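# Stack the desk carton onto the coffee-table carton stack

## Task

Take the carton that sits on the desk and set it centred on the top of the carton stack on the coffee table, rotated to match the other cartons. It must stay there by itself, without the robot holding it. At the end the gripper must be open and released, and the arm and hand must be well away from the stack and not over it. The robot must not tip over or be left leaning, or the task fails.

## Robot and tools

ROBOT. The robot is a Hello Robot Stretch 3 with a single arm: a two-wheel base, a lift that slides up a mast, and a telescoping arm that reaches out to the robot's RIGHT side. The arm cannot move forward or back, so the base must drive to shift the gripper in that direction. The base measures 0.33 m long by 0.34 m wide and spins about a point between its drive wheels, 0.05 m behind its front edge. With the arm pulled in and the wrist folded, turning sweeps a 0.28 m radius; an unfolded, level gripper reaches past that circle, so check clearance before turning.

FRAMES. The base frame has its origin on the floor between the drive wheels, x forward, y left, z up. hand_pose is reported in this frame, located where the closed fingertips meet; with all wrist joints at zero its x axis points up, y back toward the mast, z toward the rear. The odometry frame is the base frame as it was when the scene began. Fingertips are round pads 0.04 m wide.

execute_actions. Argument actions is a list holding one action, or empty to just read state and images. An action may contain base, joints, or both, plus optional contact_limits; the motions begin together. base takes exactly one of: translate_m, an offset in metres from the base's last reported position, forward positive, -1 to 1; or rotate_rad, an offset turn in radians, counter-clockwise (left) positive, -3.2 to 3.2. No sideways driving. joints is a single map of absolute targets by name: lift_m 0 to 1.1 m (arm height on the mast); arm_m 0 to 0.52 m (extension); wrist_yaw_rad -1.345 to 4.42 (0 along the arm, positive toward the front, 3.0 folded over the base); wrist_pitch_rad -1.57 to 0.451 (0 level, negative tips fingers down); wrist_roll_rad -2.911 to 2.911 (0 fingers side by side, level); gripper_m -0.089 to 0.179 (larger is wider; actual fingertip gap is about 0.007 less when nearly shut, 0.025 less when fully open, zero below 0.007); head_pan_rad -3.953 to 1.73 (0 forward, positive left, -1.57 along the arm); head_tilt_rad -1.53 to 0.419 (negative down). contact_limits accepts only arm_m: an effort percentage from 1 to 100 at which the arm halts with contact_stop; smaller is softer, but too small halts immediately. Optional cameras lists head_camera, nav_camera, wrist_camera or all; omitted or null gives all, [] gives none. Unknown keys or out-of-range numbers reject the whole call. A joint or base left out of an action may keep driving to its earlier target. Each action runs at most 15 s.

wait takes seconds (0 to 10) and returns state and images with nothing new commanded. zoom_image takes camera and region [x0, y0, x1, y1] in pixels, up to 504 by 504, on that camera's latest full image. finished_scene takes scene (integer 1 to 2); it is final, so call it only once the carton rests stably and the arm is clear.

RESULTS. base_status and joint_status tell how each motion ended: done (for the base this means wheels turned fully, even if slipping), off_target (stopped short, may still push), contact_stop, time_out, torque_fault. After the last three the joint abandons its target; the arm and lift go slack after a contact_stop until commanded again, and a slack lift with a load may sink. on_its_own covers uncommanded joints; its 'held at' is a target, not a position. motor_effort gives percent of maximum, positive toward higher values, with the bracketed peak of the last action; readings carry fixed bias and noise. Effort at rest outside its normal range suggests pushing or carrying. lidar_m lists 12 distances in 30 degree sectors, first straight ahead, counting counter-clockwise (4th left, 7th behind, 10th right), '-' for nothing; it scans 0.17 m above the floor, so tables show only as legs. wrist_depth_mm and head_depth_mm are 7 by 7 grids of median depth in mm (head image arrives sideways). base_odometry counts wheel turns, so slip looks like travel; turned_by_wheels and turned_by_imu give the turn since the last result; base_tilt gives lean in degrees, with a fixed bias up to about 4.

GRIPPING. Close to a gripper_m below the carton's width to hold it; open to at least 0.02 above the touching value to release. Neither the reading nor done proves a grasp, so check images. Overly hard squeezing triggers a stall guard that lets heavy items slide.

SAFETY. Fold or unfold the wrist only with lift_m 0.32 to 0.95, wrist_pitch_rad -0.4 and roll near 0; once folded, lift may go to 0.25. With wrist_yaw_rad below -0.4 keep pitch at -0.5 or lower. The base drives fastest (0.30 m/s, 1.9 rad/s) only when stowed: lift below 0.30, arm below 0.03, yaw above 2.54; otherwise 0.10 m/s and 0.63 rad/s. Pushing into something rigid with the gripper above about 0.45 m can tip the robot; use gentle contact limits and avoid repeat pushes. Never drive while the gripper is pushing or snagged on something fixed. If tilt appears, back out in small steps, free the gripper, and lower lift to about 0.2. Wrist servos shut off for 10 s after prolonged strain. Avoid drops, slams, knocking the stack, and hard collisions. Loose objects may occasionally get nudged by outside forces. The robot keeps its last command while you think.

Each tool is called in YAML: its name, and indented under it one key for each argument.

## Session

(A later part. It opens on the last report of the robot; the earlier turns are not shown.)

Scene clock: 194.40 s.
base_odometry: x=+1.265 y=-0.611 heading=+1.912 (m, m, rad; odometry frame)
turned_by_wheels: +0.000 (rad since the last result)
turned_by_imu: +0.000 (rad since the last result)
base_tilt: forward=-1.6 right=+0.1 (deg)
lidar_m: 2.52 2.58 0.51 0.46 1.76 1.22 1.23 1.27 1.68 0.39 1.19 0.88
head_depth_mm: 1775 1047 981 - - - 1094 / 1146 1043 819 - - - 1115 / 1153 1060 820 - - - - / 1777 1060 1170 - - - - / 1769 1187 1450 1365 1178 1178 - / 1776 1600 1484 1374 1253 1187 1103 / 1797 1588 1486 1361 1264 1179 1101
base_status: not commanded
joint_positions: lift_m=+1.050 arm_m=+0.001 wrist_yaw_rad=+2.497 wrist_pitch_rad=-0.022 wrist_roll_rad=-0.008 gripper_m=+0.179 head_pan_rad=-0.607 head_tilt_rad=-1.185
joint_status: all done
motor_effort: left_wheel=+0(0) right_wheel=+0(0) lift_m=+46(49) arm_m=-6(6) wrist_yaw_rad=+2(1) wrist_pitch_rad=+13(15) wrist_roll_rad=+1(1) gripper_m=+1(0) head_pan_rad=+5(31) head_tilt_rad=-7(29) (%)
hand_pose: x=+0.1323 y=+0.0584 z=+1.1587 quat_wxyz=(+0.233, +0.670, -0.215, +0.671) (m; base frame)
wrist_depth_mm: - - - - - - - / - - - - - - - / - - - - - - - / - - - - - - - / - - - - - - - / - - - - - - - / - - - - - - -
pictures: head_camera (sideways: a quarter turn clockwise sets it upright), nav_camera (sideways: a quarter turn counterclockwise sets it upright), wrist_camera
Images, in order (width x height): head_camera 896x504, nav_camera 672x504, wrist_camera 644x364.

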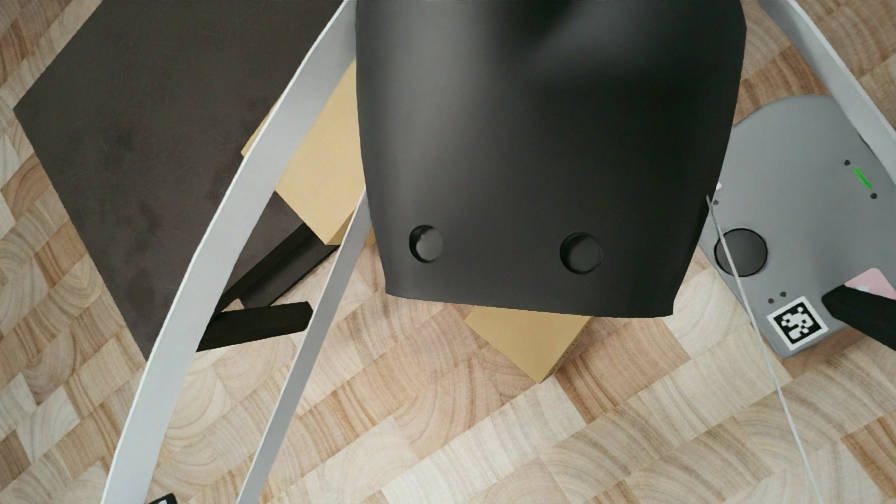

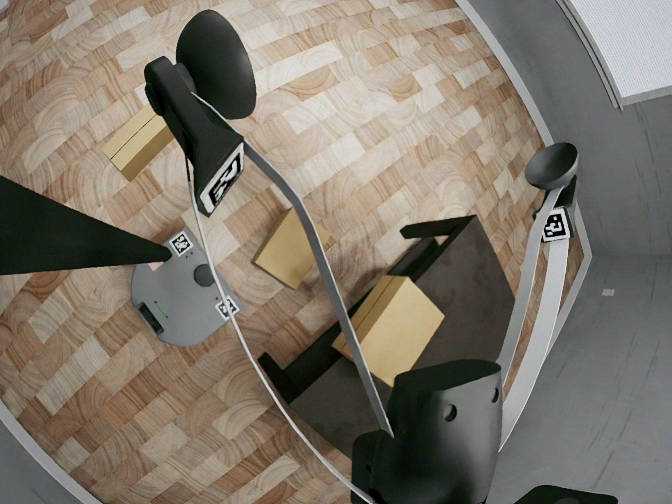

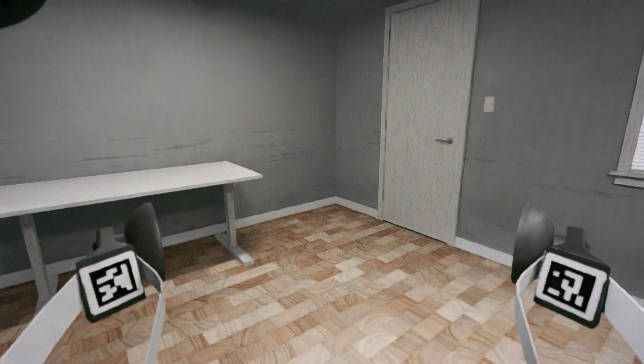

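Move the gripper out of view (lower lift, folded).

execute_actions:
  actions:
    - {"joints":{"lift_m":0.9,"wrist_pitch_rad":-0.4,"wrist_yaw_rad":3.0,"gripper_m":0.03,"head_pan_rad":-0.6,"head_tilt_rad":-1.1}}
  cameras: ["head_camera","nav_camera"]

execute_actions:
  actions:
    - {"joints":{"lift_m":0.35,"head_pan_rad":-0.3,"head_tilt_rad":-1.05}}
  cameras: ["head_camera","nav_camera"]

Scene clock: 197.13 s.
base_odometry: x=+1.265 y=-0.611 heading=+1.912 (m, m, rad; odometry frame)
turned_by_wheels: +0.000 (rad since the last result)
turned_by_imu: -0.001 (rad since the last result)
base_tilt: forward=-1.6 right=+0.1 (deg)
lidar_m: 2.52 2.59 0.51 0.46 1.77 1.21 1.23 1.27 1.69 0.39 1.19 0.88
head_depth_mm: 2012 1143 1017 819 870 1161 - / 2010 1149 1022 795 1239 1194 - / 2034 1146 1029 818 1292 1201 - / 2021 1145 1054 1394 1184 1173 - / 2006 1782 1405 1421 1170 1174 1121 / 1997 1774 1564 1415 1289 1186 1111 / 2033 1775 1583 1410 1288 1185 1099
base_status: not commanded
joint_positions: lift_m=+0.900 arm_m=+0.001 wrist_yaw_rad=+2.997 wrist_pitch_rad=-0.416 wrist_roll_rad=-0.008 gripper_m=+0.030 head_pan_rad=-0.607 head_tilt_rad=-1.100
joint_status: all done
motor_effort: left_wheel=+0(0) right_wheel=+0(0) lift_m=+29(42) arm_m=-6(6) wrist_yaw_rad=+2(2) wrist_pitch_rad=+10(12) wrist_roll_rad=+1(1) gripper_m=+0(99) head_pan_rad=+4(4) head_tilt_rad=-1(9) (%)
hand_pose: x=+0.0111 y=+0.0764 z=+0.9133 quat_wxyz=(+0.196, +0.698, +0.097, +0.682) (m; base frame)
wrist_depth_mm: - - - - - - - / - - - - - - - / - - - - - - - / - - - - - - - / - - - - - - - / - - - 964 - - - / - - - 982 - - -
pictures: head_camera (sideways: a quarter turn clockwise sets it upright), nav_camera (sideways: a quarter turn counterclockwise sets it upright)
Images, in order (width x height): head_camera 896x504, nav_camera 672x504.

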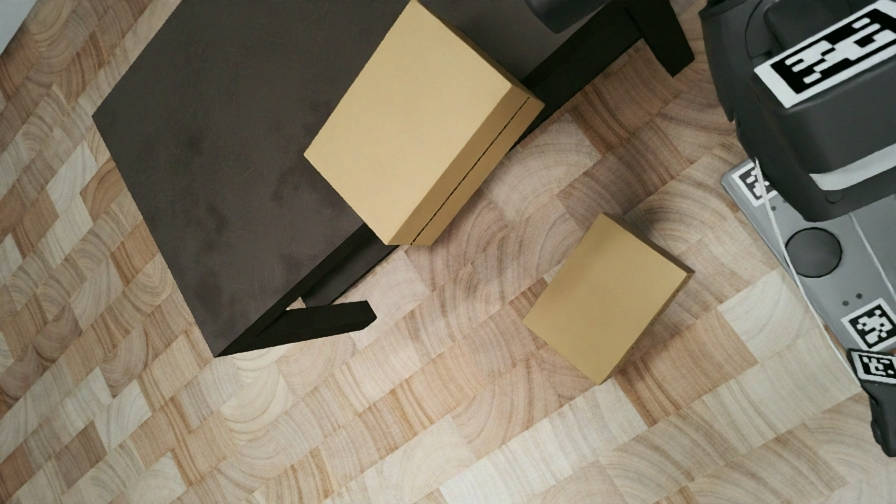

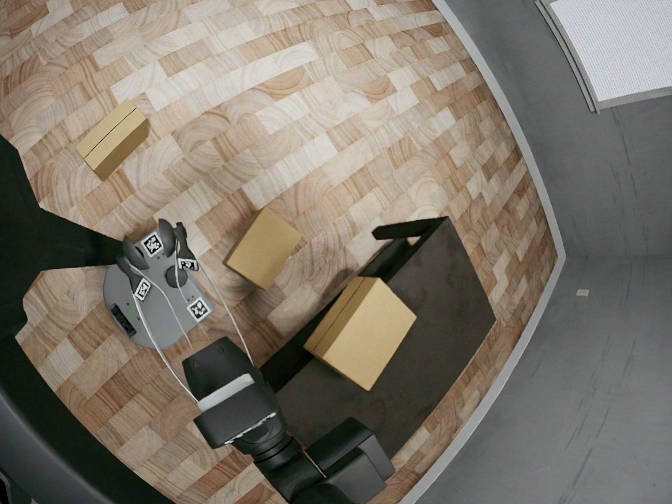

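Scene clock: 202.97 s.
base_odometry: x=+1.265 y=-0.611 heading=+1.912 (m, m, rad; odometry frame)
turned_by_wheels: +0.000 (rad since the last result)
turned_by_imu: -0.001 (rad since the last result)
base_tilt: forward=-1.7 right=+0.0 (deg)
lidar_m: 2.52 2.59 0.51 0.46 1.76 1.22 1.24 1.27 1.68 0.39 1.19 0.88
head_depth_mm: 2201 1860 1059 807 761 1180 1086 / 2197 1875 1067 842 1293 1196 - / 2183 1868 1262 1430 1318 1167 1138 / 2184 1866 1638 1459 1185 1138 1119 / 2176 1874 1643 1460 1315 1197 1110 / 2176 1863 1647 1453 1318 1198 1100 / 2179 1883 1640 1464 1314 1197 1096
base_status: not commanded
joint_positions: lift_m=+0.350 arm_m=+0.001 wrist_yaw_rad=+2.997 wrist_pitch_rad=-0.417 wrist_roll_rad=-0.008 gripper_m=+0.030 head_pan_rad=-0.307 head_tilt_rad=-1.051
joint_status: all done
motor_effort: left_wheel=+0(0) right_wheel=+0(0) lift_m=+30(31) arm_m=-6(6) wrist_yaw_rad=+2(2) wrist_pitch_rad=+10(10) wrist_roll_rad=+1(1) gripper_m=+0(0) head_pan_rad=+4(27) head_tilt_rad=+0(8) (%)
hand_pose: x=+0.0111 y=+0.0763 z=+0.3632 quat_wxyz=(+0.196, +0.698, +0.097, +0.682) (m; base frame)
wrist_depth_mm: - - - - - - - / - - - - - - - / - - - 639 - - - / 811 807 759 635 793 769 769 / 649 654 - 651 659 639 642 / 556 561 536 546 529 545 541 / 482 499 - - 474 470 467
pictures: head_camera (sideways: a quarter turn clockwise sets it upright), nav_camera (sideways: a quarter turn counterclockwise sets it upright)
Images, in order (width x height): head_camera 896x504, nav_camera 672x504.

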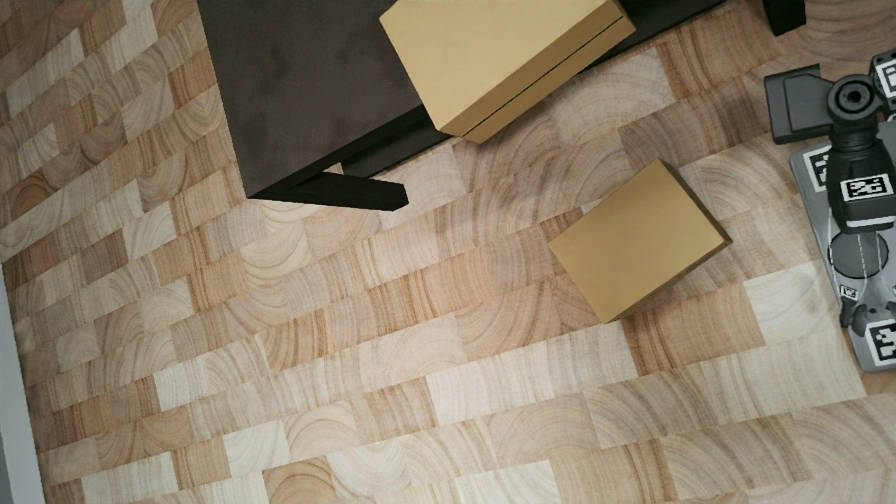

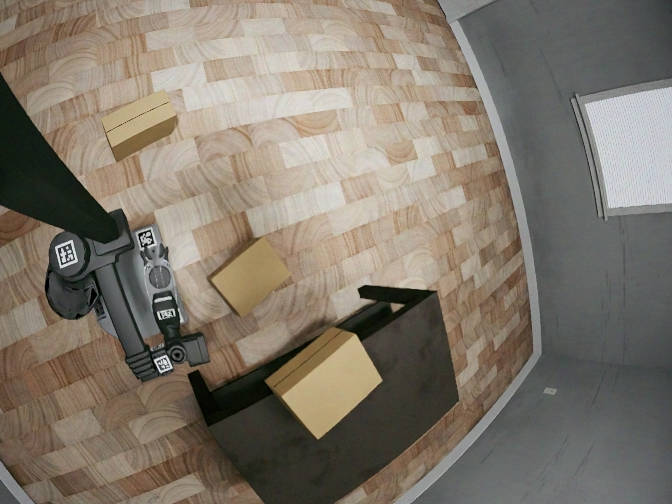

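zoom_image:
  camera: "head_camera"
  region: [500,120,800,360]

zoom_image:
  camera: "nav_camera"
  region: [60,60,400,340]

Region (500, 120, 800, 360) of head_camera's 896x504 image, scaled by 1.680, with more detail than that image has; it fills the top 403 rows of this view, and the rest is white.

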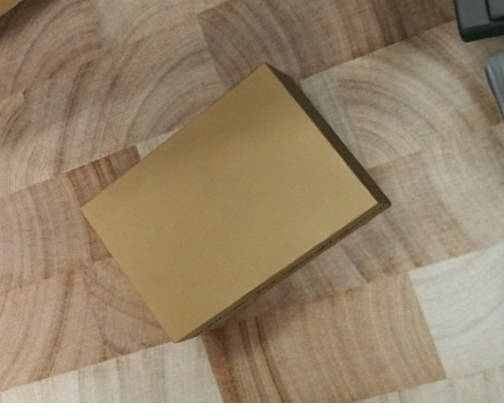

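Region (60, 60, 400, 340) of nav_camera's 672x504 image, scaled by 1.482, with more detail than that image has; it fills the top 415 rows of this view, and the rest is white.

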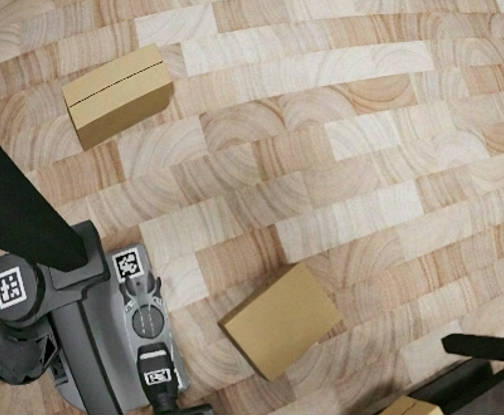

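execute_actions:
  actions: []

Scene clock: 207.90 s.
base_odometry: x=+1.265 y=-0.611 heading=+1.912 (m, m, rad; odometry frame)
turned_by_wheels: +0.000 (rad since the last result)
turned_by_imu: -0.001 (rad since the last result)
base_tilt: forward=-1.6 right=+0.0 (deg)
lidar_m: 2.52 2.59 0.51 0.46 1.76 1.22 1.23 1.26 1.69 0.39 1.19 0.88
head_depth_mm: 2179 1872 1060 810 760 1176 1085 / 2195 1870 1065 842 1292 1190 - / 2188 1864 1254 1435 1313 1174 1134 / 2181 1872 1639 1458 1199 1132 1119 / 2172 1877 1647 1459 1314 1206 1115 / 2185 1894 1644 1465 1315 1198 1099 / 2199 1872 1641 1473 1313 1195 1098
base_status: not commanded
joint_positions: lift_m=+0.350 arm_m=+0.001 wrist_yaw_rad=+2.997 wrist_pitch_rad=-0.417 wrist_roll_rad=-0.008 gripper_m=+0.030 head_pan_rad=-0.307 head_tilt_rad=-1.051
joint_status: all done
motor_effort: left_wheel=+0(0) right_wheel=+0(0) lift_m=+30(31) arm_m=-6(6) wrist_yaw_rad=+0(2) wrist_pitch_rad=+10(10) wrist_roll_rad=+1(1) gripper_m=+0(0) head_pan_rad=+3(27) head_tilt_rad=+0(8) (%)
hand_pose: x=+0.0111 y=+0.0763 z=+0.3632 quat_wxyz=(+0.196, +0.698, +0.097, +0.682) (m; base frame)
wrist_depth_mm: - - - - - - - / - - - - - - - / - - - 650 - - - / 817 793 769 630 785 770 775 / 662 663 - 653 650 634 637 / 566 556 535 547 529 538 537 / 482 493 - - 472 469 465
pictures: head_camera (sideways: a quarter turn clockwise sets it upright), nav_camera (sideways: a quarter turn counterclockwise sets it upright), wrist_camera
Images, in order (width x height): head_camera 896x504, nav_camera 672x504, wrist_camera 644x364.

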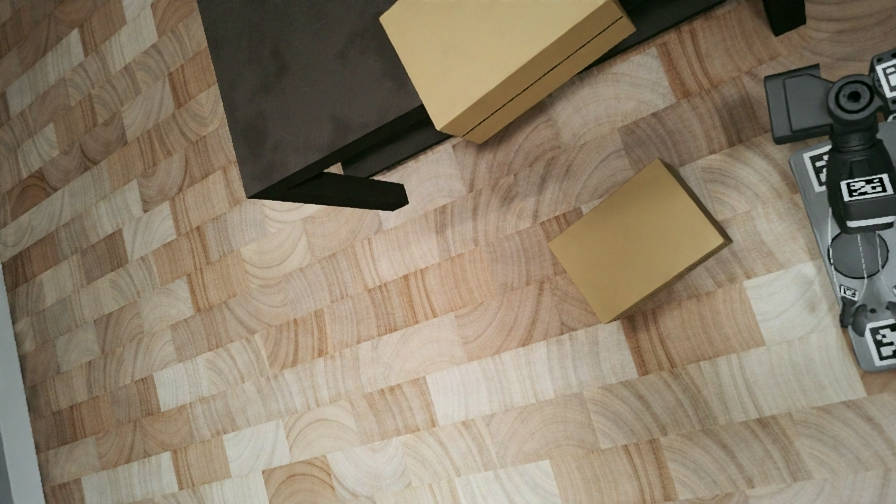

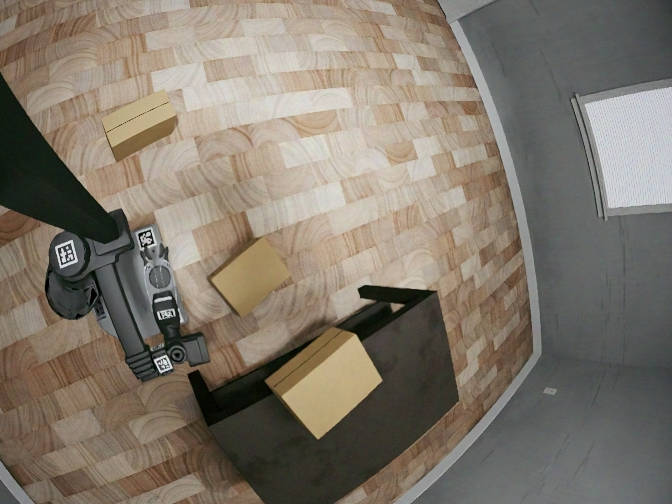

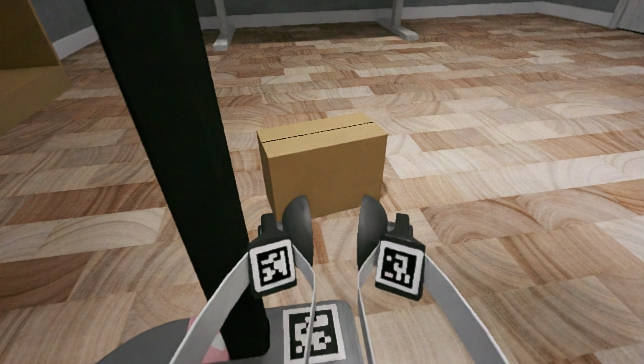

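execute_actions:
  actions:
    - {"base":{"translate_m":-0.22},"joints":{"lift_m":0.27,"head_pan_rad":-1.57,"head_tilt_rad":-0.9}}
  cameras: []

execute_actions:
  actions:
    - {"base":{"rotate_rad":2.5}}
  cameras: ["head_camera"]

Scene clock: 215.20 s.
base_odometry: x=+1.339 y=-0.818 heading=+1.912 (m, m, rad; odometry frame)
turned_by_wheels: +0.000 (rad since the last result)
turned_by_imu: -0.003 (rad since the last result)
base_tilt: forward=-1.5 right=+0.0 (deg)
lidar_m: 2.74 2.82 0.49 0.57 1.45 1.05 1.02 1.04 1.38 0.91 0.43 1.09
head_depth_mm: 1739 2038 1922 1630 1399 1241 1105 / 1760 2035 1924 1620 1406 1242 1129 / 1752 2039 1893 1618 1416 1243 1148 / 1757 2045 1918 1616 1408 1243 1148 / 1743 2016 1928 1564 1385 1219 1114 / 1740 2023 1924 1058 935 1188 1113 / 1727 2019 1911 1054 917 1206 1111
base_status: done
joint_positions: lift_m=+0.270 arm_m=+0.001 wrist_yaw_rad=+2.998 wrist_pitch_rad=-0.417 wrist_roll_rad=-0.008 gripper_m=+0.030 head_pan_rad=-1.563 head_tilt_rad=-0.902
joint_status: all done
motor_effort: left_wheel=+0(11) right_wheel=+0(5) lift_m=+30(30) arm_m=-6(6) wrist_yaw_rad=+1(2) wrist_pitch_rad=+10(10) wrist_roll_rad=+1(1) gripper_m=+0(0) head_pan_rad=-3(41) head_tilt_rad=+1(12) (%)
hand_pose: x=+0.0110 y=+0.0763 z=+0.2832 quat_wxyz=(+0.196, +0.698, +0.097, +0.682) (m; base frame)
wrist_depth_mm: - - - - - - - / - - - - - - - / 876 874 864 839 582 792 821 / 690 676 676 663 634 655 644 / 553 548 - 544 558 536 531 / 464 494 - - 439 453 454 / - - - - 393 397 388
pictures: none
No camera images: the call's "cameras" was empty. Leave "cameras" out to get every camera's image.

Scene clock: 217.97 s.
base_odometry: x=+1.339 y=-0.818 heading=-1.871 (m, m, rad; odometry frame)
turned_by_wheels: +2.500 (rad since the last result)
turned_by_imu: +2.471 (rad since the last result)
base_tilt: forward=-1.6 right=+0.1 (deg)
lidar_m: 1.05 1.02 1.02 1.24 1.93 0.43 1.35 1.08 2.75 0.50 0.49 1.70
head_depth_mm: 2833 2340 1913 1607 1407 1241 1117 / 2983 2347 1905 1629 1414 1240 1131 / 3005 2344 1925 1624 1402 1245 1142 / 3027 2333 1903 1644 1332 1241 1147 / 2892 2302 1912 1617 1210 1229 1115 / 2737 2340 1924 1636 1410 1244 1115 / 2660 2316 1924 1631 1406 1247 1110
base_status: done
joint_positions: lift_m=+0.270 arm_m=+0.001 wrist_yaw_rad=+2.998 wrist_pitch_rad=-0.417 wrist_roll_rad=-0.008 gripper_m=+0.030 head_pan_rad=-1.563 head_tilt_rad=-0.902
joint_status: not commanded
motor_effort: left_wheel=-2(10) right_wheel=+2(10) lift_m=+30(30) arm_m=-6(6) wrist_yaw_rad=+2(1) wrist_pitch_rad=+10(10) wrist_roll_rad=+1(1) gripper_m=+0(0) head_pan_rad=-3(3) head_tilt_rad=+0(1) (%)
hand_pose: x=+0.0110 y=+0.0763 z=+0.2832 quat_wxyz=(+0.196, +0.698, +0.097, +0.682) (m; base frame)
wrist_depth_mm: - - - - - 852 730 / - - - - - 883 767 / 887 881 863 836 844 831 795 / 681 679 667 670 652 660 646 / 553 550 - 538 548 539 526 / 472 490 - - 442 454 450 / - - - - 391 392 389
pictures: head_camera (sideways: a quarter turn clockwise sets it upright)
Images, in order (width x height): head_camera 896x504.

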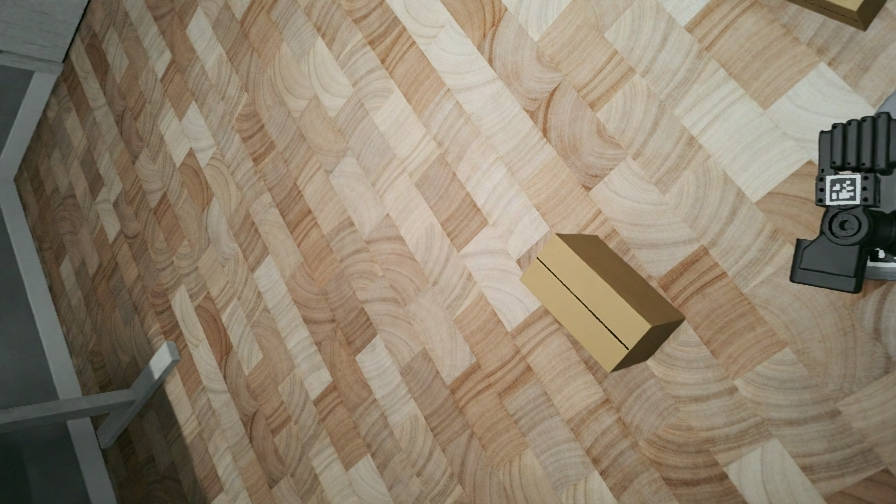

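execute_actions:
  actions:
    - {"joints":{"lift_m":0.55}}
  cameras: []

execute_actions:
  actions:
    - {"joints":{"wrist_yaw_rad":0,"gripper_m":0.179},"base":{"translate_m":0.08}}
  cameras: []

execute_actions:
  actions:
    - {"joints":{"wrist_pitch_rad":-1.57,"wrist_roll_rad":0.72,"arm_m":0.3}}
  cameras: ["wrist_camera","head_camera"]

Scene clock: 222.33 s.
base_odometry: x=+1.339 y=-0.818 heading=-1.871 (m, m, rad; odometry frame)
turned_by_wheels: +0.000 (rad since the last result)
turned_by_imu: -0.001 (rad since the last result)
base_tilt: forward=-1.5 right=+0.1 (deg)
lidar_m: 1.05 1.01 1.02 1.24 1.93 0.43 1.35 1.09 2.75 0.50 0.49 1.69
head_depth_mm: 2825 2337 1926 1621 1410 1241 1114 / 2975 2333 1918 1625 1413 1254 - / 2945 2344 1921 1612 1409 1250 - / 3019 2301 1923 1625 1326 1258 - / 2894 2332 1909 1614 1215 1227 1107 / 2709 2332 1926 1625 1407 1245 1107 / 2678 2316 1922 1622 1408 1247 1112
base_status: not commanded
joint_positions: lift_m=+0.550 arm_m=+0.001 wrist_yaw_rad=+2.998 wrist_pitch_rad=-0.417 wrist_roll_rad=-0.008 gripper_m=+0.030 head_pan_rad=-1.563 head_tilt_rad=-0.902
joint_status: all done
motor_effort: left_wheel=-2(2) right_wheel=+2(2) lift_m=+46(50) arm_m=-6(6) wrist_yaw_rad=+1(0) wrist_pitch_rad=+10(10) wrist_roll_rad=+1(1) gripper_m=+0(0) head_pan_rad=-3(3) head_tilt_rad=+1(1) (%)
hand_pose: x=+0.0110 y=+0.0763 z=+0.5626 quat_wxyz=(+0.196, +0.698, +0.097, +0.682) (m; base frame)
wrist_depth_mm: - - - - - 840 727 / - - - - - 885 762 / - - - - - 980 818 / - - - - - - 844 / 930 923 - 926 928 887 862 / 785 782 755 750 753 752 760 / 649 673 679 676 673 664 663
pictures: none
No camera images: the call's "cameras" was empty. Leave "cameras" out to get every camera's image.

Scene clock: 224.83 s.
base_odometry: x=+1.315 y=-0.895 heading=-1.871 (m, m, rad; odometry frame)
turned_by_wheels: +0.000 (rad since the last result)
turned_by_imu: +0.000 (rad since the last result)
base_tilt: forward=-1.6 right=+0.0 (deg)
lidar_m: 0.97 0.95 0.96 1.17 1.97 0.50 1.43 1.16 2.82 0.47 0.55 1.60
head_depth_mm: 2895 2293 1899 1597 1405 1244 1114 / 2996 2343 1920 1635 1410 1242 - / 2971 2353 1906 1623 1380 1245 - / 2975 2322 1900 1623 1225 1246 1133 / 2869 2337 1920 1635 1409 1241 1110 / 2690 2350 1907 1617 1405 1243 1112 / 2621 2365 1910 1624 1404 1242 1109
base_status: done
joint_positions: lift_m=+0.550 arm_m=+0.001 wrist_yaw_rad=+0.003 wrist_pitch_rad=-0.417 wrist_roll_rad=-0.007 gripper_m=+0.179 head_pan_rad=-1.563 head_tilt_rad=-0.902
joint_status: all done
motor_effort: left_wheel=-2(4) right_wheel=+1(5) lift_m=+46(46) arm_m=-6(6) wrist_yaw_rad=-2(1) wrist_pitch_rad=+10(10) wrist_roll_rad=+1(1) gripper_m=+0(100) head_pan_rad=-3(2) head_tilt_rad=+1(1) (%)
hand_pose: x=-0.0208 y=-0.3704 z=+0.5626 quat_wxyz=(+0.695, +0.148, -0.689, -0.145) (m; base frame)
wrist_depth_mm: - - - - - - - / - - - - - - - / - - - - - - - / - - - - - - - / 939 973 920 918 905 893 947 / 811 772 776 590 778 757 789 / 685 678 641 571 668 661 643
pictures: none
No camera images: the call's "cameras" was empty. Leave "cameras" out to get every camera's image.

Scene clock: 228.27 s.
base_odometry: x=+1.315 y=-0.895 heading=-1.871 (m, m, rad; odometry frame)
turned_by_wheels: +0.000 (rad since the last result)
turned_by_imu: -0.001 (rad since the last result)
base_tilt: forward=-1.5 right=+0.1 (deg)
lidar_m: 0.97 0.95 0.96 1.17 1.98 0.50 1.43 1.16 2.82 0.47 0.55 1.60
head_depth_mm: 2859 2338 1905 1635 1409 1236 1126 / 3012 2308 1918 1654 1441 - - / 2995 2349 1936 1705 1363 1239 1134 / 2977 2358 1916 1658 1204 1217 1126 / 2878 2313 1913 1614 1404 1236 1113 / 2674 2321 1915 1624 1417 1246 1116 / 2614 2335 1917 1626 1414 1247 1105
base_status: not commanded
joint_positions: lift_m=+0.550 arm_m=+0.300 wrist_yaw_rad=+0.002 wrist_pitch_rad=-1.564 wrist_roll_rad=+0.717 gripper_m=+0.179 head_pan_rad=-1.563 head_tilt_rad=-0.902
joint_status: all done
motor_effort: left_wheel=-2(2) right_wheel=+2(2) lift_m=+47(46) arm_m=+5(7) wrist_yaw_rad=-1(1) wrist_pitch_rad=-3(10) wrist_roll_rad=+1(1) gripper_m=+0(1) head_pan_rad=-2(3) head_tilt_rad=+0(0) (%)
hand_pose: x=-0.0217 y=-0.4220 z=+0.4320 quat_wxyz=(+0.294, +0.292, -0.645, -0.642) (m; base frame)
wrist_depth_mm: 555 540 374 532 524 526 512 / 572 558 389 553 547 533 537 / 585 578 401 568 569 560 555 / 609 593 596 586 591 580 575 / 633 624 612 604 608 - 587 / 662 651 647 631 632 - - / 687 674 661 662 654 - -
pictures: head_camera (sideways: a quarter turn clockwise sets it upright), wrist_camera
Images, in order (width x height): head_camera 896x504, wrist_camera 644x364.

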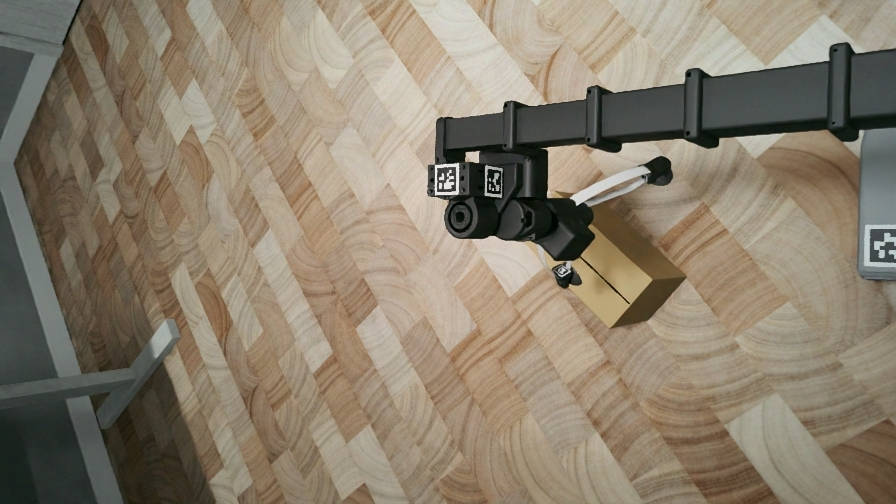

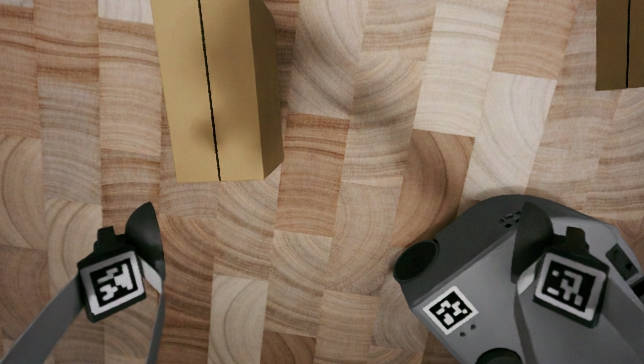

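execute_actions:
  actions:
    - {"joints":{"arm_m":0.455},"base":{"translate_m":0.04}}
  cameras: ["wrist_camera"]

Scene clock: 231.17 s.
base_odometry: x=+1.303 y=-0.933 heading=-1.871 (m, m, rad; odometry frame)
turned_by_wheels: +0.000 (rad since the last result)
turned_by_imu: -0.001 (rad since the last result)
base_tilt: forward=-1.6 right=-0.1 (deg)
lidar_m: 0.93 0.92 0.93 1.13 2.00 0.54 1.22 1.20 2.85 0.47 2.30 1.55
head_depth_mm: 2859 2342 1908 1614 1413 1246 1132 / 2978 2355 1920 1624 1422 - - / 3001 2328 1959 1563 1327 1235 1126 / 2967 2326 1928 1615 1218 1222 1127 / 2851 2361 1918 1624 1406 1237 1121 / 2639 2339 1910 1619 1399 1250 1116 / 2580 2311 1914 1617 1412 1239 1111
base_status: done
joint_positions: lift_m=+0.550 arm_m=+0.455 wrist_yaw_rad=+0.002 wrist_pitch_rad=-1.565 wrist_roll_rad=+0.717 gripper_m=+0.179 head_pan_rad=-1.563 head_tilt_rad=-0.902
joint_status: all done
motor_effort: left_wheel=-2(4) right_wheel=+1(5) lift_m=+47(46) arm_m=+6(7) wrist_yaw_rad=-1(1) wrist_pitch_rad=-3(3) wrist_roll_rad=+1(1) gripper_m=+0(0) head_pan_rad=-3(3) head_tilt_rad=+1(0) (%)
hand_pose: x=-0.0217 y=-0.5769 z=+0.4321 quat_wxyz=(+0.294, +0.292, -0.645, -0.642) (m; base frame)
wrist_depth_mm: 538 539 536 535 528 520 524 / 570 559 557 383 547 538 539 / 573 578 572 395 565 554 553 / 603 602 600 414 587 583 571 / 637 627 612 423 603 602 588 / 653 647 641 638 629 623 - / 664 675 668 662 656 - -
pictures: wrist_camera
Images, in order (width x height): wrist_camera 644x364.

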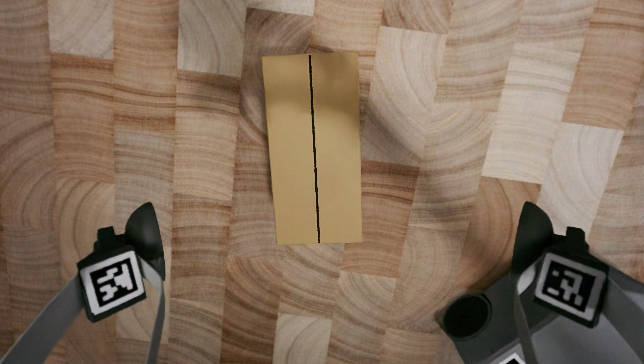

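execute_actions:
  actions:
    - {"joints":{"lift_m":0.38,"wrist_roll_rad":0.68}}
  cameras: ["wrist_camera","head_camera"]

Scene clock: 237.63 s.
base_odometry: x=+1.303 y=-0.933 heading=-1.871 (m, m, rad; odometry frame)
turned_by_wheels: +0.000 (rad since the last result)
turned_by_imu: -0.001 (rad since the last result)
base_tilt: forward=-1.7 right=+0.0 (deg)
lidar_m: 0.93 0.93 0.93 1.13 2.00 0.54 1.22 1.20 2.85 0.47 2.29 1.55
head_depth_mm: 2860 2339 1925 1623 1406 1245 1110 / 2966 2341 1906 1621 1406 1253 1123 / 3013 2328 1916 1723 1310 1242 1131 / 2946 2327 1897 1666 1200 1221 1132 / 2860 2345 1924 1624 1412 1246 1112 / 2639 2332 1908 1629 1407 1247 1114 / 2615 2360 1918 1626 1408 1238 1112
base_status: not commanded
joint_positions: lift_m=+0.380 arm_m=+0.455 wrist_yaw_rad=+0.002 wrist_pitch_rad=-1.565 wrist_roll_rad=+0.684 gripper_m=+0.179 head_pan_rad=-1.563 head_tilt_rad=-0.902
joint_status: all done
motor_effort: left_wheel=-2(2) right_wheel=+1(1) lift_m=+30(42) arm_m=+5(5) wrist_yaw_rad=-1(2) wrist_pitch_rad=-3(3) wrist_roll_rad=-2(2) gripper_m=+0(1) head_pan_rad=-3(3) head_tilt_rad=+0(0) (%)
hand_pose: x=-0.0217 y=-0.5769 z=+0.2626 quat_wxyz=(+0.305, +0.303, -0.640, -0.637) (m; base frame)
wrist_depth_mm: 389 384 218 215 371 375 375 / 400 397 226 222 386 383 382 / 416 412 234 230 401 399 395 / 437 426 243 237 415 412 410 / 444 439 431 246 432 425 424 / 462 462 454 256 444 450 432 / 480 482 476 470 468 460 -
pictures: head_camera (sideways: a quarter turn clockwise sets it upright), wrist_camera
Images, in order (width x height): head_camera 896x504, wrist_camera 644x364.

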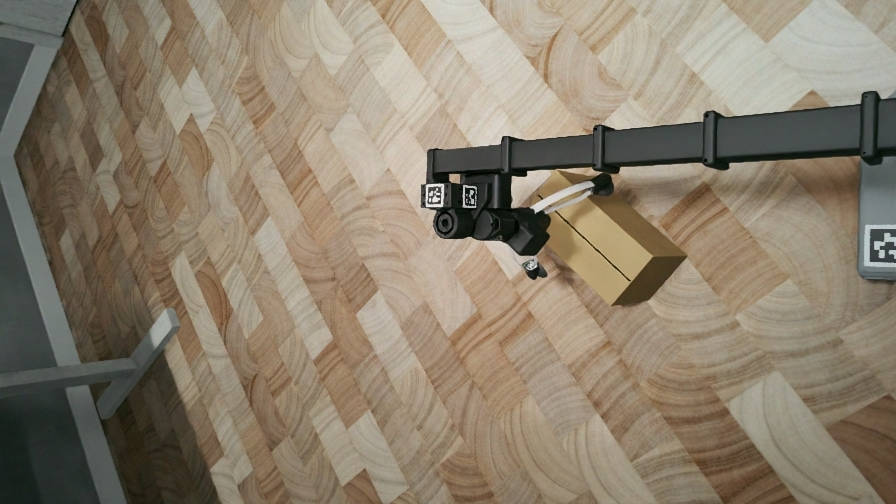

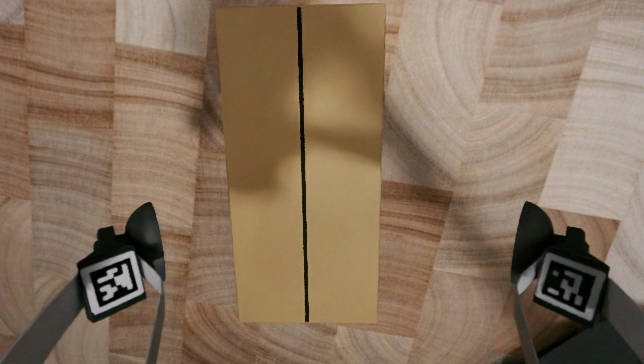

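execute_actions:
  actions:
    - {"joints":{"arm_m":0.483}}
  cameras: []

execute_actions:
  actions:
    - {"joints":{"lift_m":0.29}}
  cameras: ["wrist_camera","head_camera"]

Scene clock: 240.27 s.
base_odometry: x=+1.303 y=-0.933 heading=-1.871 (m, m, rad; odometry frame)
turned_by_wheels: +0.000 (rad since the last result)
turned_by_imu: -0.001 (rad since the last result)
base_tilt: forward=-1.6 right=+0.0 (deg)
lidar_m: 0.93 0.93 0.93 1.13 2.01 0.54 1.22 1.20 2.85 0.46 2.29 1.55
head_depth_mm: 2903 2317 1894 1616 1415 1245 1111 / 2985 2308 1898 1615 1415 1257 1129 / 2967 2338 1906 1739 1311 1242 1129 / 3027 2333 1895 1643 1204 1219 1130 / 2866 2358 1922 1616 1406 1238 1120 / 2643 2340 1927 1619 1416 1244 1118 / 2550 2373 1924 1615 1414 1244 1115
base_status: not commanded
joint_positions: lift_m=+0.380 arm_m=+0.483 wrist_yaw_rad=+0.002 wrist_pitch_rad=-1.565 wrist_roll_rad=+0.684 gripper_m=+0.179 head_pan_rad=-1.563 head_tilt_rad=-0.902
joint_status: all done
motor_effort: left_wheel=-2(2) right_wheel=+2(1) lift_m=+30(30) arm_m=+5(9) wrist_yaw_rad=-2(2) wrist_pitch_rad=-3(3) wrist_roll_rad=-2(2) gripper_m=+0(1) head_pan_rad=-3(3) head_tilt_rad=+0(1) (%)
hand_pose: x=-0.0217 y=-0.6049 z=+0.2626 quat_wxyz=(+0.305, +0.303, -0.640, -0.637) (m; base frame)
wrist_depth_mm: 390 383 382 377 374 371 369 / 398 400 392 221 383 386 381 / 418 409 404 230 397 399 397 / 430 426 421 238 409 407 410 / 448 435 436 247 427 427 421 / 459 460 457 256 447 447 437 / 486 483 474 267 463 460 458
pictures: none
No camera images: the call's "cameras" was empty. Leave "cameras" out to get every camera's image.

Scene clock: 241.93 s.
base_odometry: x=+1.303 y=-0.933 heading=-1.871 (m, m, rad; odometry frame)
turned_by_wheels: +0.000 (rad since the last result)
turned_by_imu: +0.000 (rad since the last result)
base_tilt: forward=-1.6 right=+0.1 (deg)
lidar_m: 0.93 0.92 0.93 1.13 2.00 0.54 1.22 1.20 2.85 0.46 2.29 1.55
head_depth_mm: 2888 2343 1911 1622 1407 1244 1115 / 3006 2349 1902 1623 1410 1237 1125 / 2978 2322 1908 1662 1258 1236 1131 / 2948 2329 1917 1647 1197 1222 1124 / 2880 2341 1921 1617 1416 1244 1118 / 2622 2330 1937 1622 1404 1244 1113 / 2583 2320 1915 1629 1410 1251 1117
base_status: not commanded
joint_positions: lift_m=+0.290 arm_m=+0.483 wrist_yaw_rad=+0.002 wrist_pitch_rad=-1.565 wrist_roll_rad=+0.684 gripper_m=+0.179 head_pan_rad=-1.563 head_tilt_rad=-0.902
joint_status: all done
motor_effort: left_wheel=-2(2) right_wheel=+1(1) lift_m=+30(31) arm_m=+5(5) wrist_yaw_rad=+0(1) wrist_pitch_rad=-3(3) wrist_roll_rad=-2(2) gripper_m=+0(0) head_pan_rad=-3(2) head_tilt_rad=+1(0) (%)
hand_pose: x=-0.0217 y=-0.6049 z=+0.1726 quat_wxyz=(+0.305, +0.303, -0.640, -0.637) (m; base frame)
wrist_depth_mm: 304 302 133 132 131 293 289 / 314 312 138 136 135 300 299 / 327 324 143 141 140 316 309 / 337 337 149 147 145 323 321 / 352 347 155 152 151 336 328 / 364 361 160 158 157 348 341 / 381 377 167 164 164 361 360
pictures: head_camera (sideways: a quarter turn clockwise sets it upright), wrist_camera
Images, in order (width x height): head_camera 896x504, wrist_camera 644x364.

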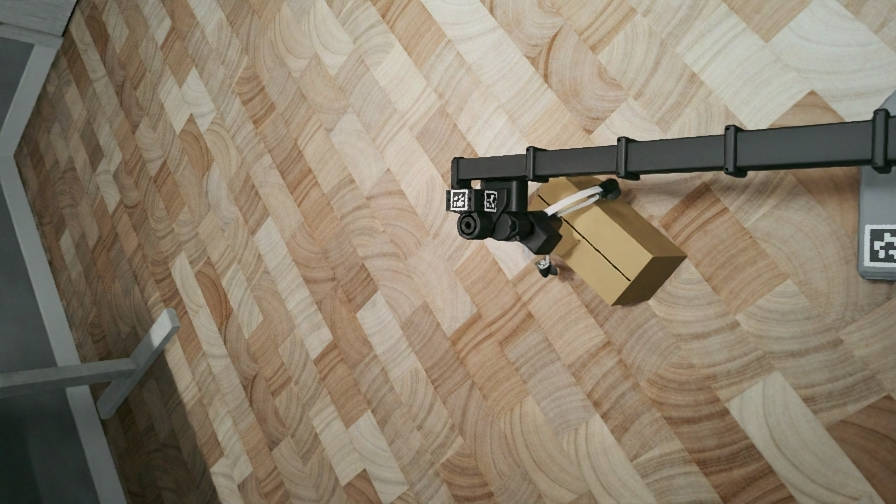

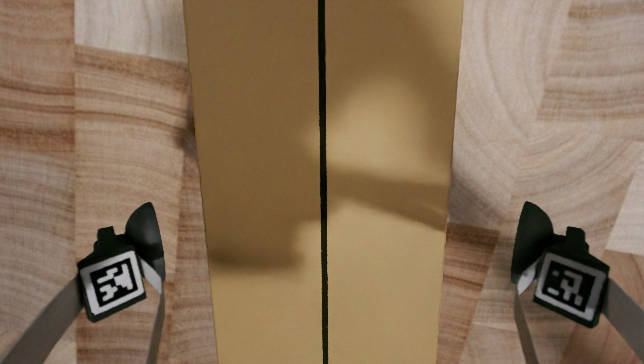

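execute_actions:
  actions:
    - {"joints":{"lift_m":0.22}}
  cameras: ["wrist_camera"]

execute_actions:
  actions:
    - {"joints":{"gripper_m":0.08}}
  cameras: []

execute_actions:
  actions:
    - {"joints":{"lift_m":0.8}}
  cameras: ["wrist_camera","nav_camera"]

Scene clock: 244.60 s.
base_odometry: x=+1.303 y=-0.933 heading=-1.871 (m, m, rad; odometry frame)
turned_by_wheels: +0.000 (rad since the last result)
turned_by_imu: -0.002 (rad since the last result)
base_tilt: forward=-1.7 right=+0.0 (deg)
lidar_m: 0.93 0.92 0.93 1.13 2.00 0.54 1.22 1.21 2.84 0.46 2.29 1.55
head_depth_mm: 2908 2343 1907 1625 1399 1245 1111 / 3054 2324 1933 1628 1399 1247 1112 / 3011 2342 1914 1651 1356 1247 1136 / 2980 2347 1917 1630 1188 1221 1133 / 2818 2368 1931 1640 1404 1239 1114 / 2639 2333 1902 1608 1409 1243 1115 / 2540 2323 1916 1623 1405 1241 1117
base_status: not commanded
joint_positions: lift_m=+0.237 arm_m=+0.483 wrist_yaw_rad=+0.002 wrist_pitch_rad=-1.564 wrist_roll_rad=+0.683 gripper_m=+0.179 head_pan_rad=-1.564 head_tilt_rad=-0.900
joint_status: lift_m contact_stop (moved -0.054 of -0.070)
on_its_own: lift_m is slack since a contact_stop, until your next command for it (your +0.220 is given up)
motor_effort: left_wheel=+4(12) right_wheel=-4(5) lift_m=+38(37) arm_m=+3(5) wrist_yaw_rad=-2(1) wrist_pitch_rad=-3(11) wrist_roll_rad=-1(2) gripper_m=-2(1) head_pan_rad=-3(2) head_tilt_rad=+0(1) (%)
hand_pose: x=-0.0217 y=-0.6051 z=+0.1191 quat_wxyz=(+0.305, +0.303, -0.640, -0.637) (m; base frame)
wrist_depth_mm: 256 86 85 84 83 82 243 / 265 90 88 87 86 85 251 / 274 93 91 90 89 88 259 / 283 278 94 93 92 92 268 / 294 99 98 97 96 94 276 / 309 103 102 100 99 98 - / 318 315 106 105 104 104 300
pictures: wrist_camera
Images, in order (width x height): wrist_camera 644x364.

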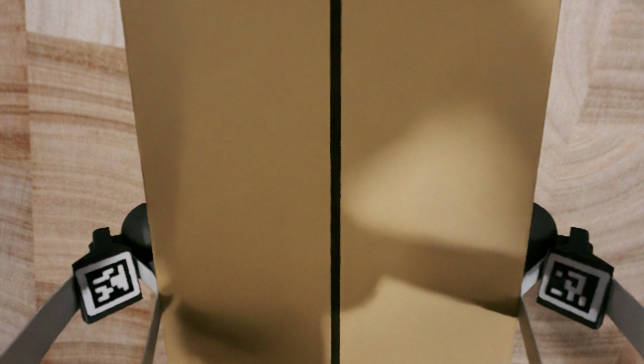

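not run: a stop came earlier in this reply.

not run: a stop came earlier in this reply.

execute_actions:
  actions:
    - {"joints":{"gripper_m":0.08,"lift_m":0.245}}
  cameras: []

execute_actions:
  actions:
    - {"joints":{"lift_m":0.85}}
  cameras: ["wrist_camera","nav_camera"]

Scene clock: 246.87 s.
base_odometry: x=+1.303 y=-0.933 heading=-1.871 (m, m, rad; odometry frame)
turned_by_wheels: +0.000 (rad since the last result)
turned_by_imu: -0.001 (rad since the last result)
base_tilt: forward=-1.6 right=+0.1 (deg)
lidar_m: 0.93 0.92 0.93 1.13 2.00 0.54 1.22 1.20 2.84 0.46 2.30 1.55
head_depth_mm: 2890 2330 1895 1630 1406 1246 1119 / 3003 2386 1918 1639 1404 1248 1116 / 3042 2333 1894 1645 1334 1233 1135 / 2965 2335 1914 1641 1189 1224 1130 / 2881 2350 1905 1630 1403 1249 1110 / 2658 2335 1921 1630 1412 1240 1116 / 2559 2357 1921 1633 1412 1248 1119
base_status: not commanded
joint_positions: lift_m=+0.245 arm_m=+0.483 wrist_yaw_rad=+0.002 wrist_pitch_rad=-1.565 wrist_roll_rad=+0.682 gripper_m=+0.082 head_pan_rad=-1.564 head_tilt_rad=-0.900
joint_status: all done
motor_effort: left_wheel=-2(2) right_wheel=+3(4) lift_m=+34(49) arm_m=+3(3) wrist_yaw_rad=-1(1) wrist_pitch_rad=-3(6) wrist_roll_rad=-1(1) gripper_m=-47(99) head_pan_rad=-2(3) head_tilt_rad=+0(0) (%)
hand_pose: x=-0.0217 y=-0.6050 z=+0.1275 quat_wxyz=(+0.306, +0.303, -0.640, -0.637) (m; base frame)
wrist_depth_mm: 264 95 91 89 86 85 252 / 272 98 95 92 89 87 259 / 282 277 98 95 92 91 268 / 293 288 101 98 95 94 276 / 303 109 106 102 99 97 286 / 316 113 109 106 103 101 297 / 328 328 114 110 106 208 310
pictures: none
No camera images: the call's "cameras" was empty. Leave "cameras" out to get every camera's image.

Scene clock: 253.20 s.
base_odometry: x=+1.303 y=-0.933 heading=-1.871 (m, m, rad; odometry frame)
turned_by_wheels: +0.000 (rad since the last result)
turned_by_imu: -0.001 (rad since the last result)
base_tilt: forward=-1.7 right=+0.1 (deg)
lidar_m: 0.93 0.92 0.93 1.13 2.01 0.54 1.22 1.20 2.84 2.58 2.29 1.55
head_depth_mm: 2833 2481 - - 1382 1252 1114 / 3071 2217 1836 1598 1406 1240 1106 / 3168 - 756 801 1416 1239 1129 / 3003 2403 755 704 1415 1247 1128 / 2852 2339 1908 1526 1408 1239 1115 / 2625 2333 1931 1629 1405 1246 1117 / 2597 2340 1935 1638 1404 1250 1111
base_status: not commanded
joint_positions: lift_m=+0.850 arm_m=+0.483 wrist_yaw_rad=+0.001 wrist_pitch_rad=-1.563 wrist_roll_rad=+0.682 gripper_m=+0.099 head_pan_rad=-1.564 head_tilt_rad=-0.899
joint_status: all done
on_its_own: gripper_m is held at +0.098, not at your +0.080, by its stall guard, which is not easing now
motor_effort: left_wheel=+1(5) right_wheel=+0(5) lift_m=+47(52) arm_m=+3(3) wrist_yaw_rad=+0(1) wrist_pitch_rad=-4(14) wrist_roll_rad=-1(1) gripper_m=-26(47) head_pan_rad=-3(3) head_tilt_rad=-1(0) (%)
hand_pose: x=-0.0217 y=-0.6055 z=+0.7320 quat_wxyz=(+0.306, +0.303, -0.640, -0.636) (m; base frame)
wrist_depth_mm: 821 811 104 97 90 87 778 / 850 846 108 100 93 790 708 / 879 866 112 104 97 826 725 / 912 900 117 108 100 876 866 / 943 923 122 112 103 100 902 / - 971 127 117 107 - 924 / - - 133 122 112 - 965
pictures: nav_camera (sideways: a quarter turn counterclockwise sets it upright), wrist_camera
Images, in order (width x height): nav_camera 672x504, wrist_camera 644x364.

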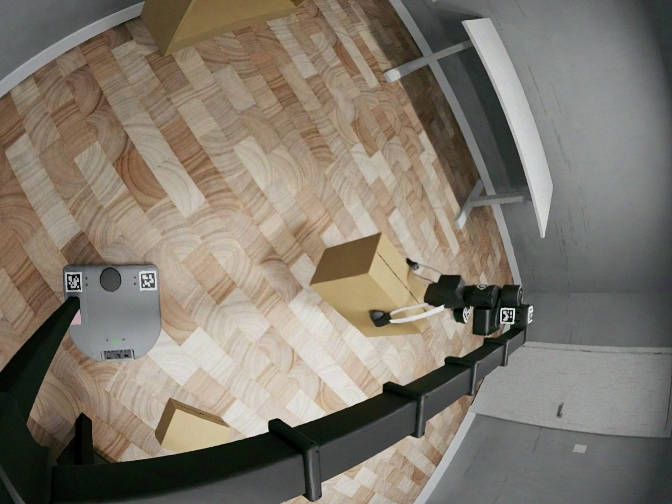

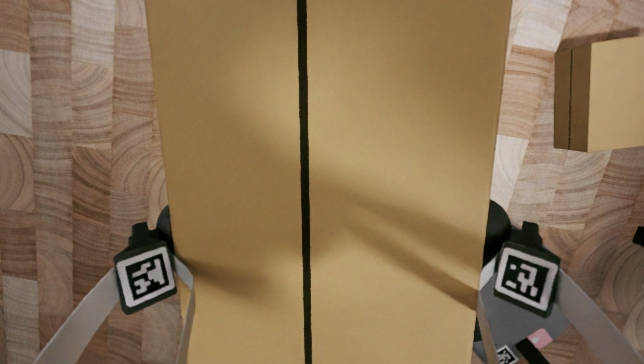

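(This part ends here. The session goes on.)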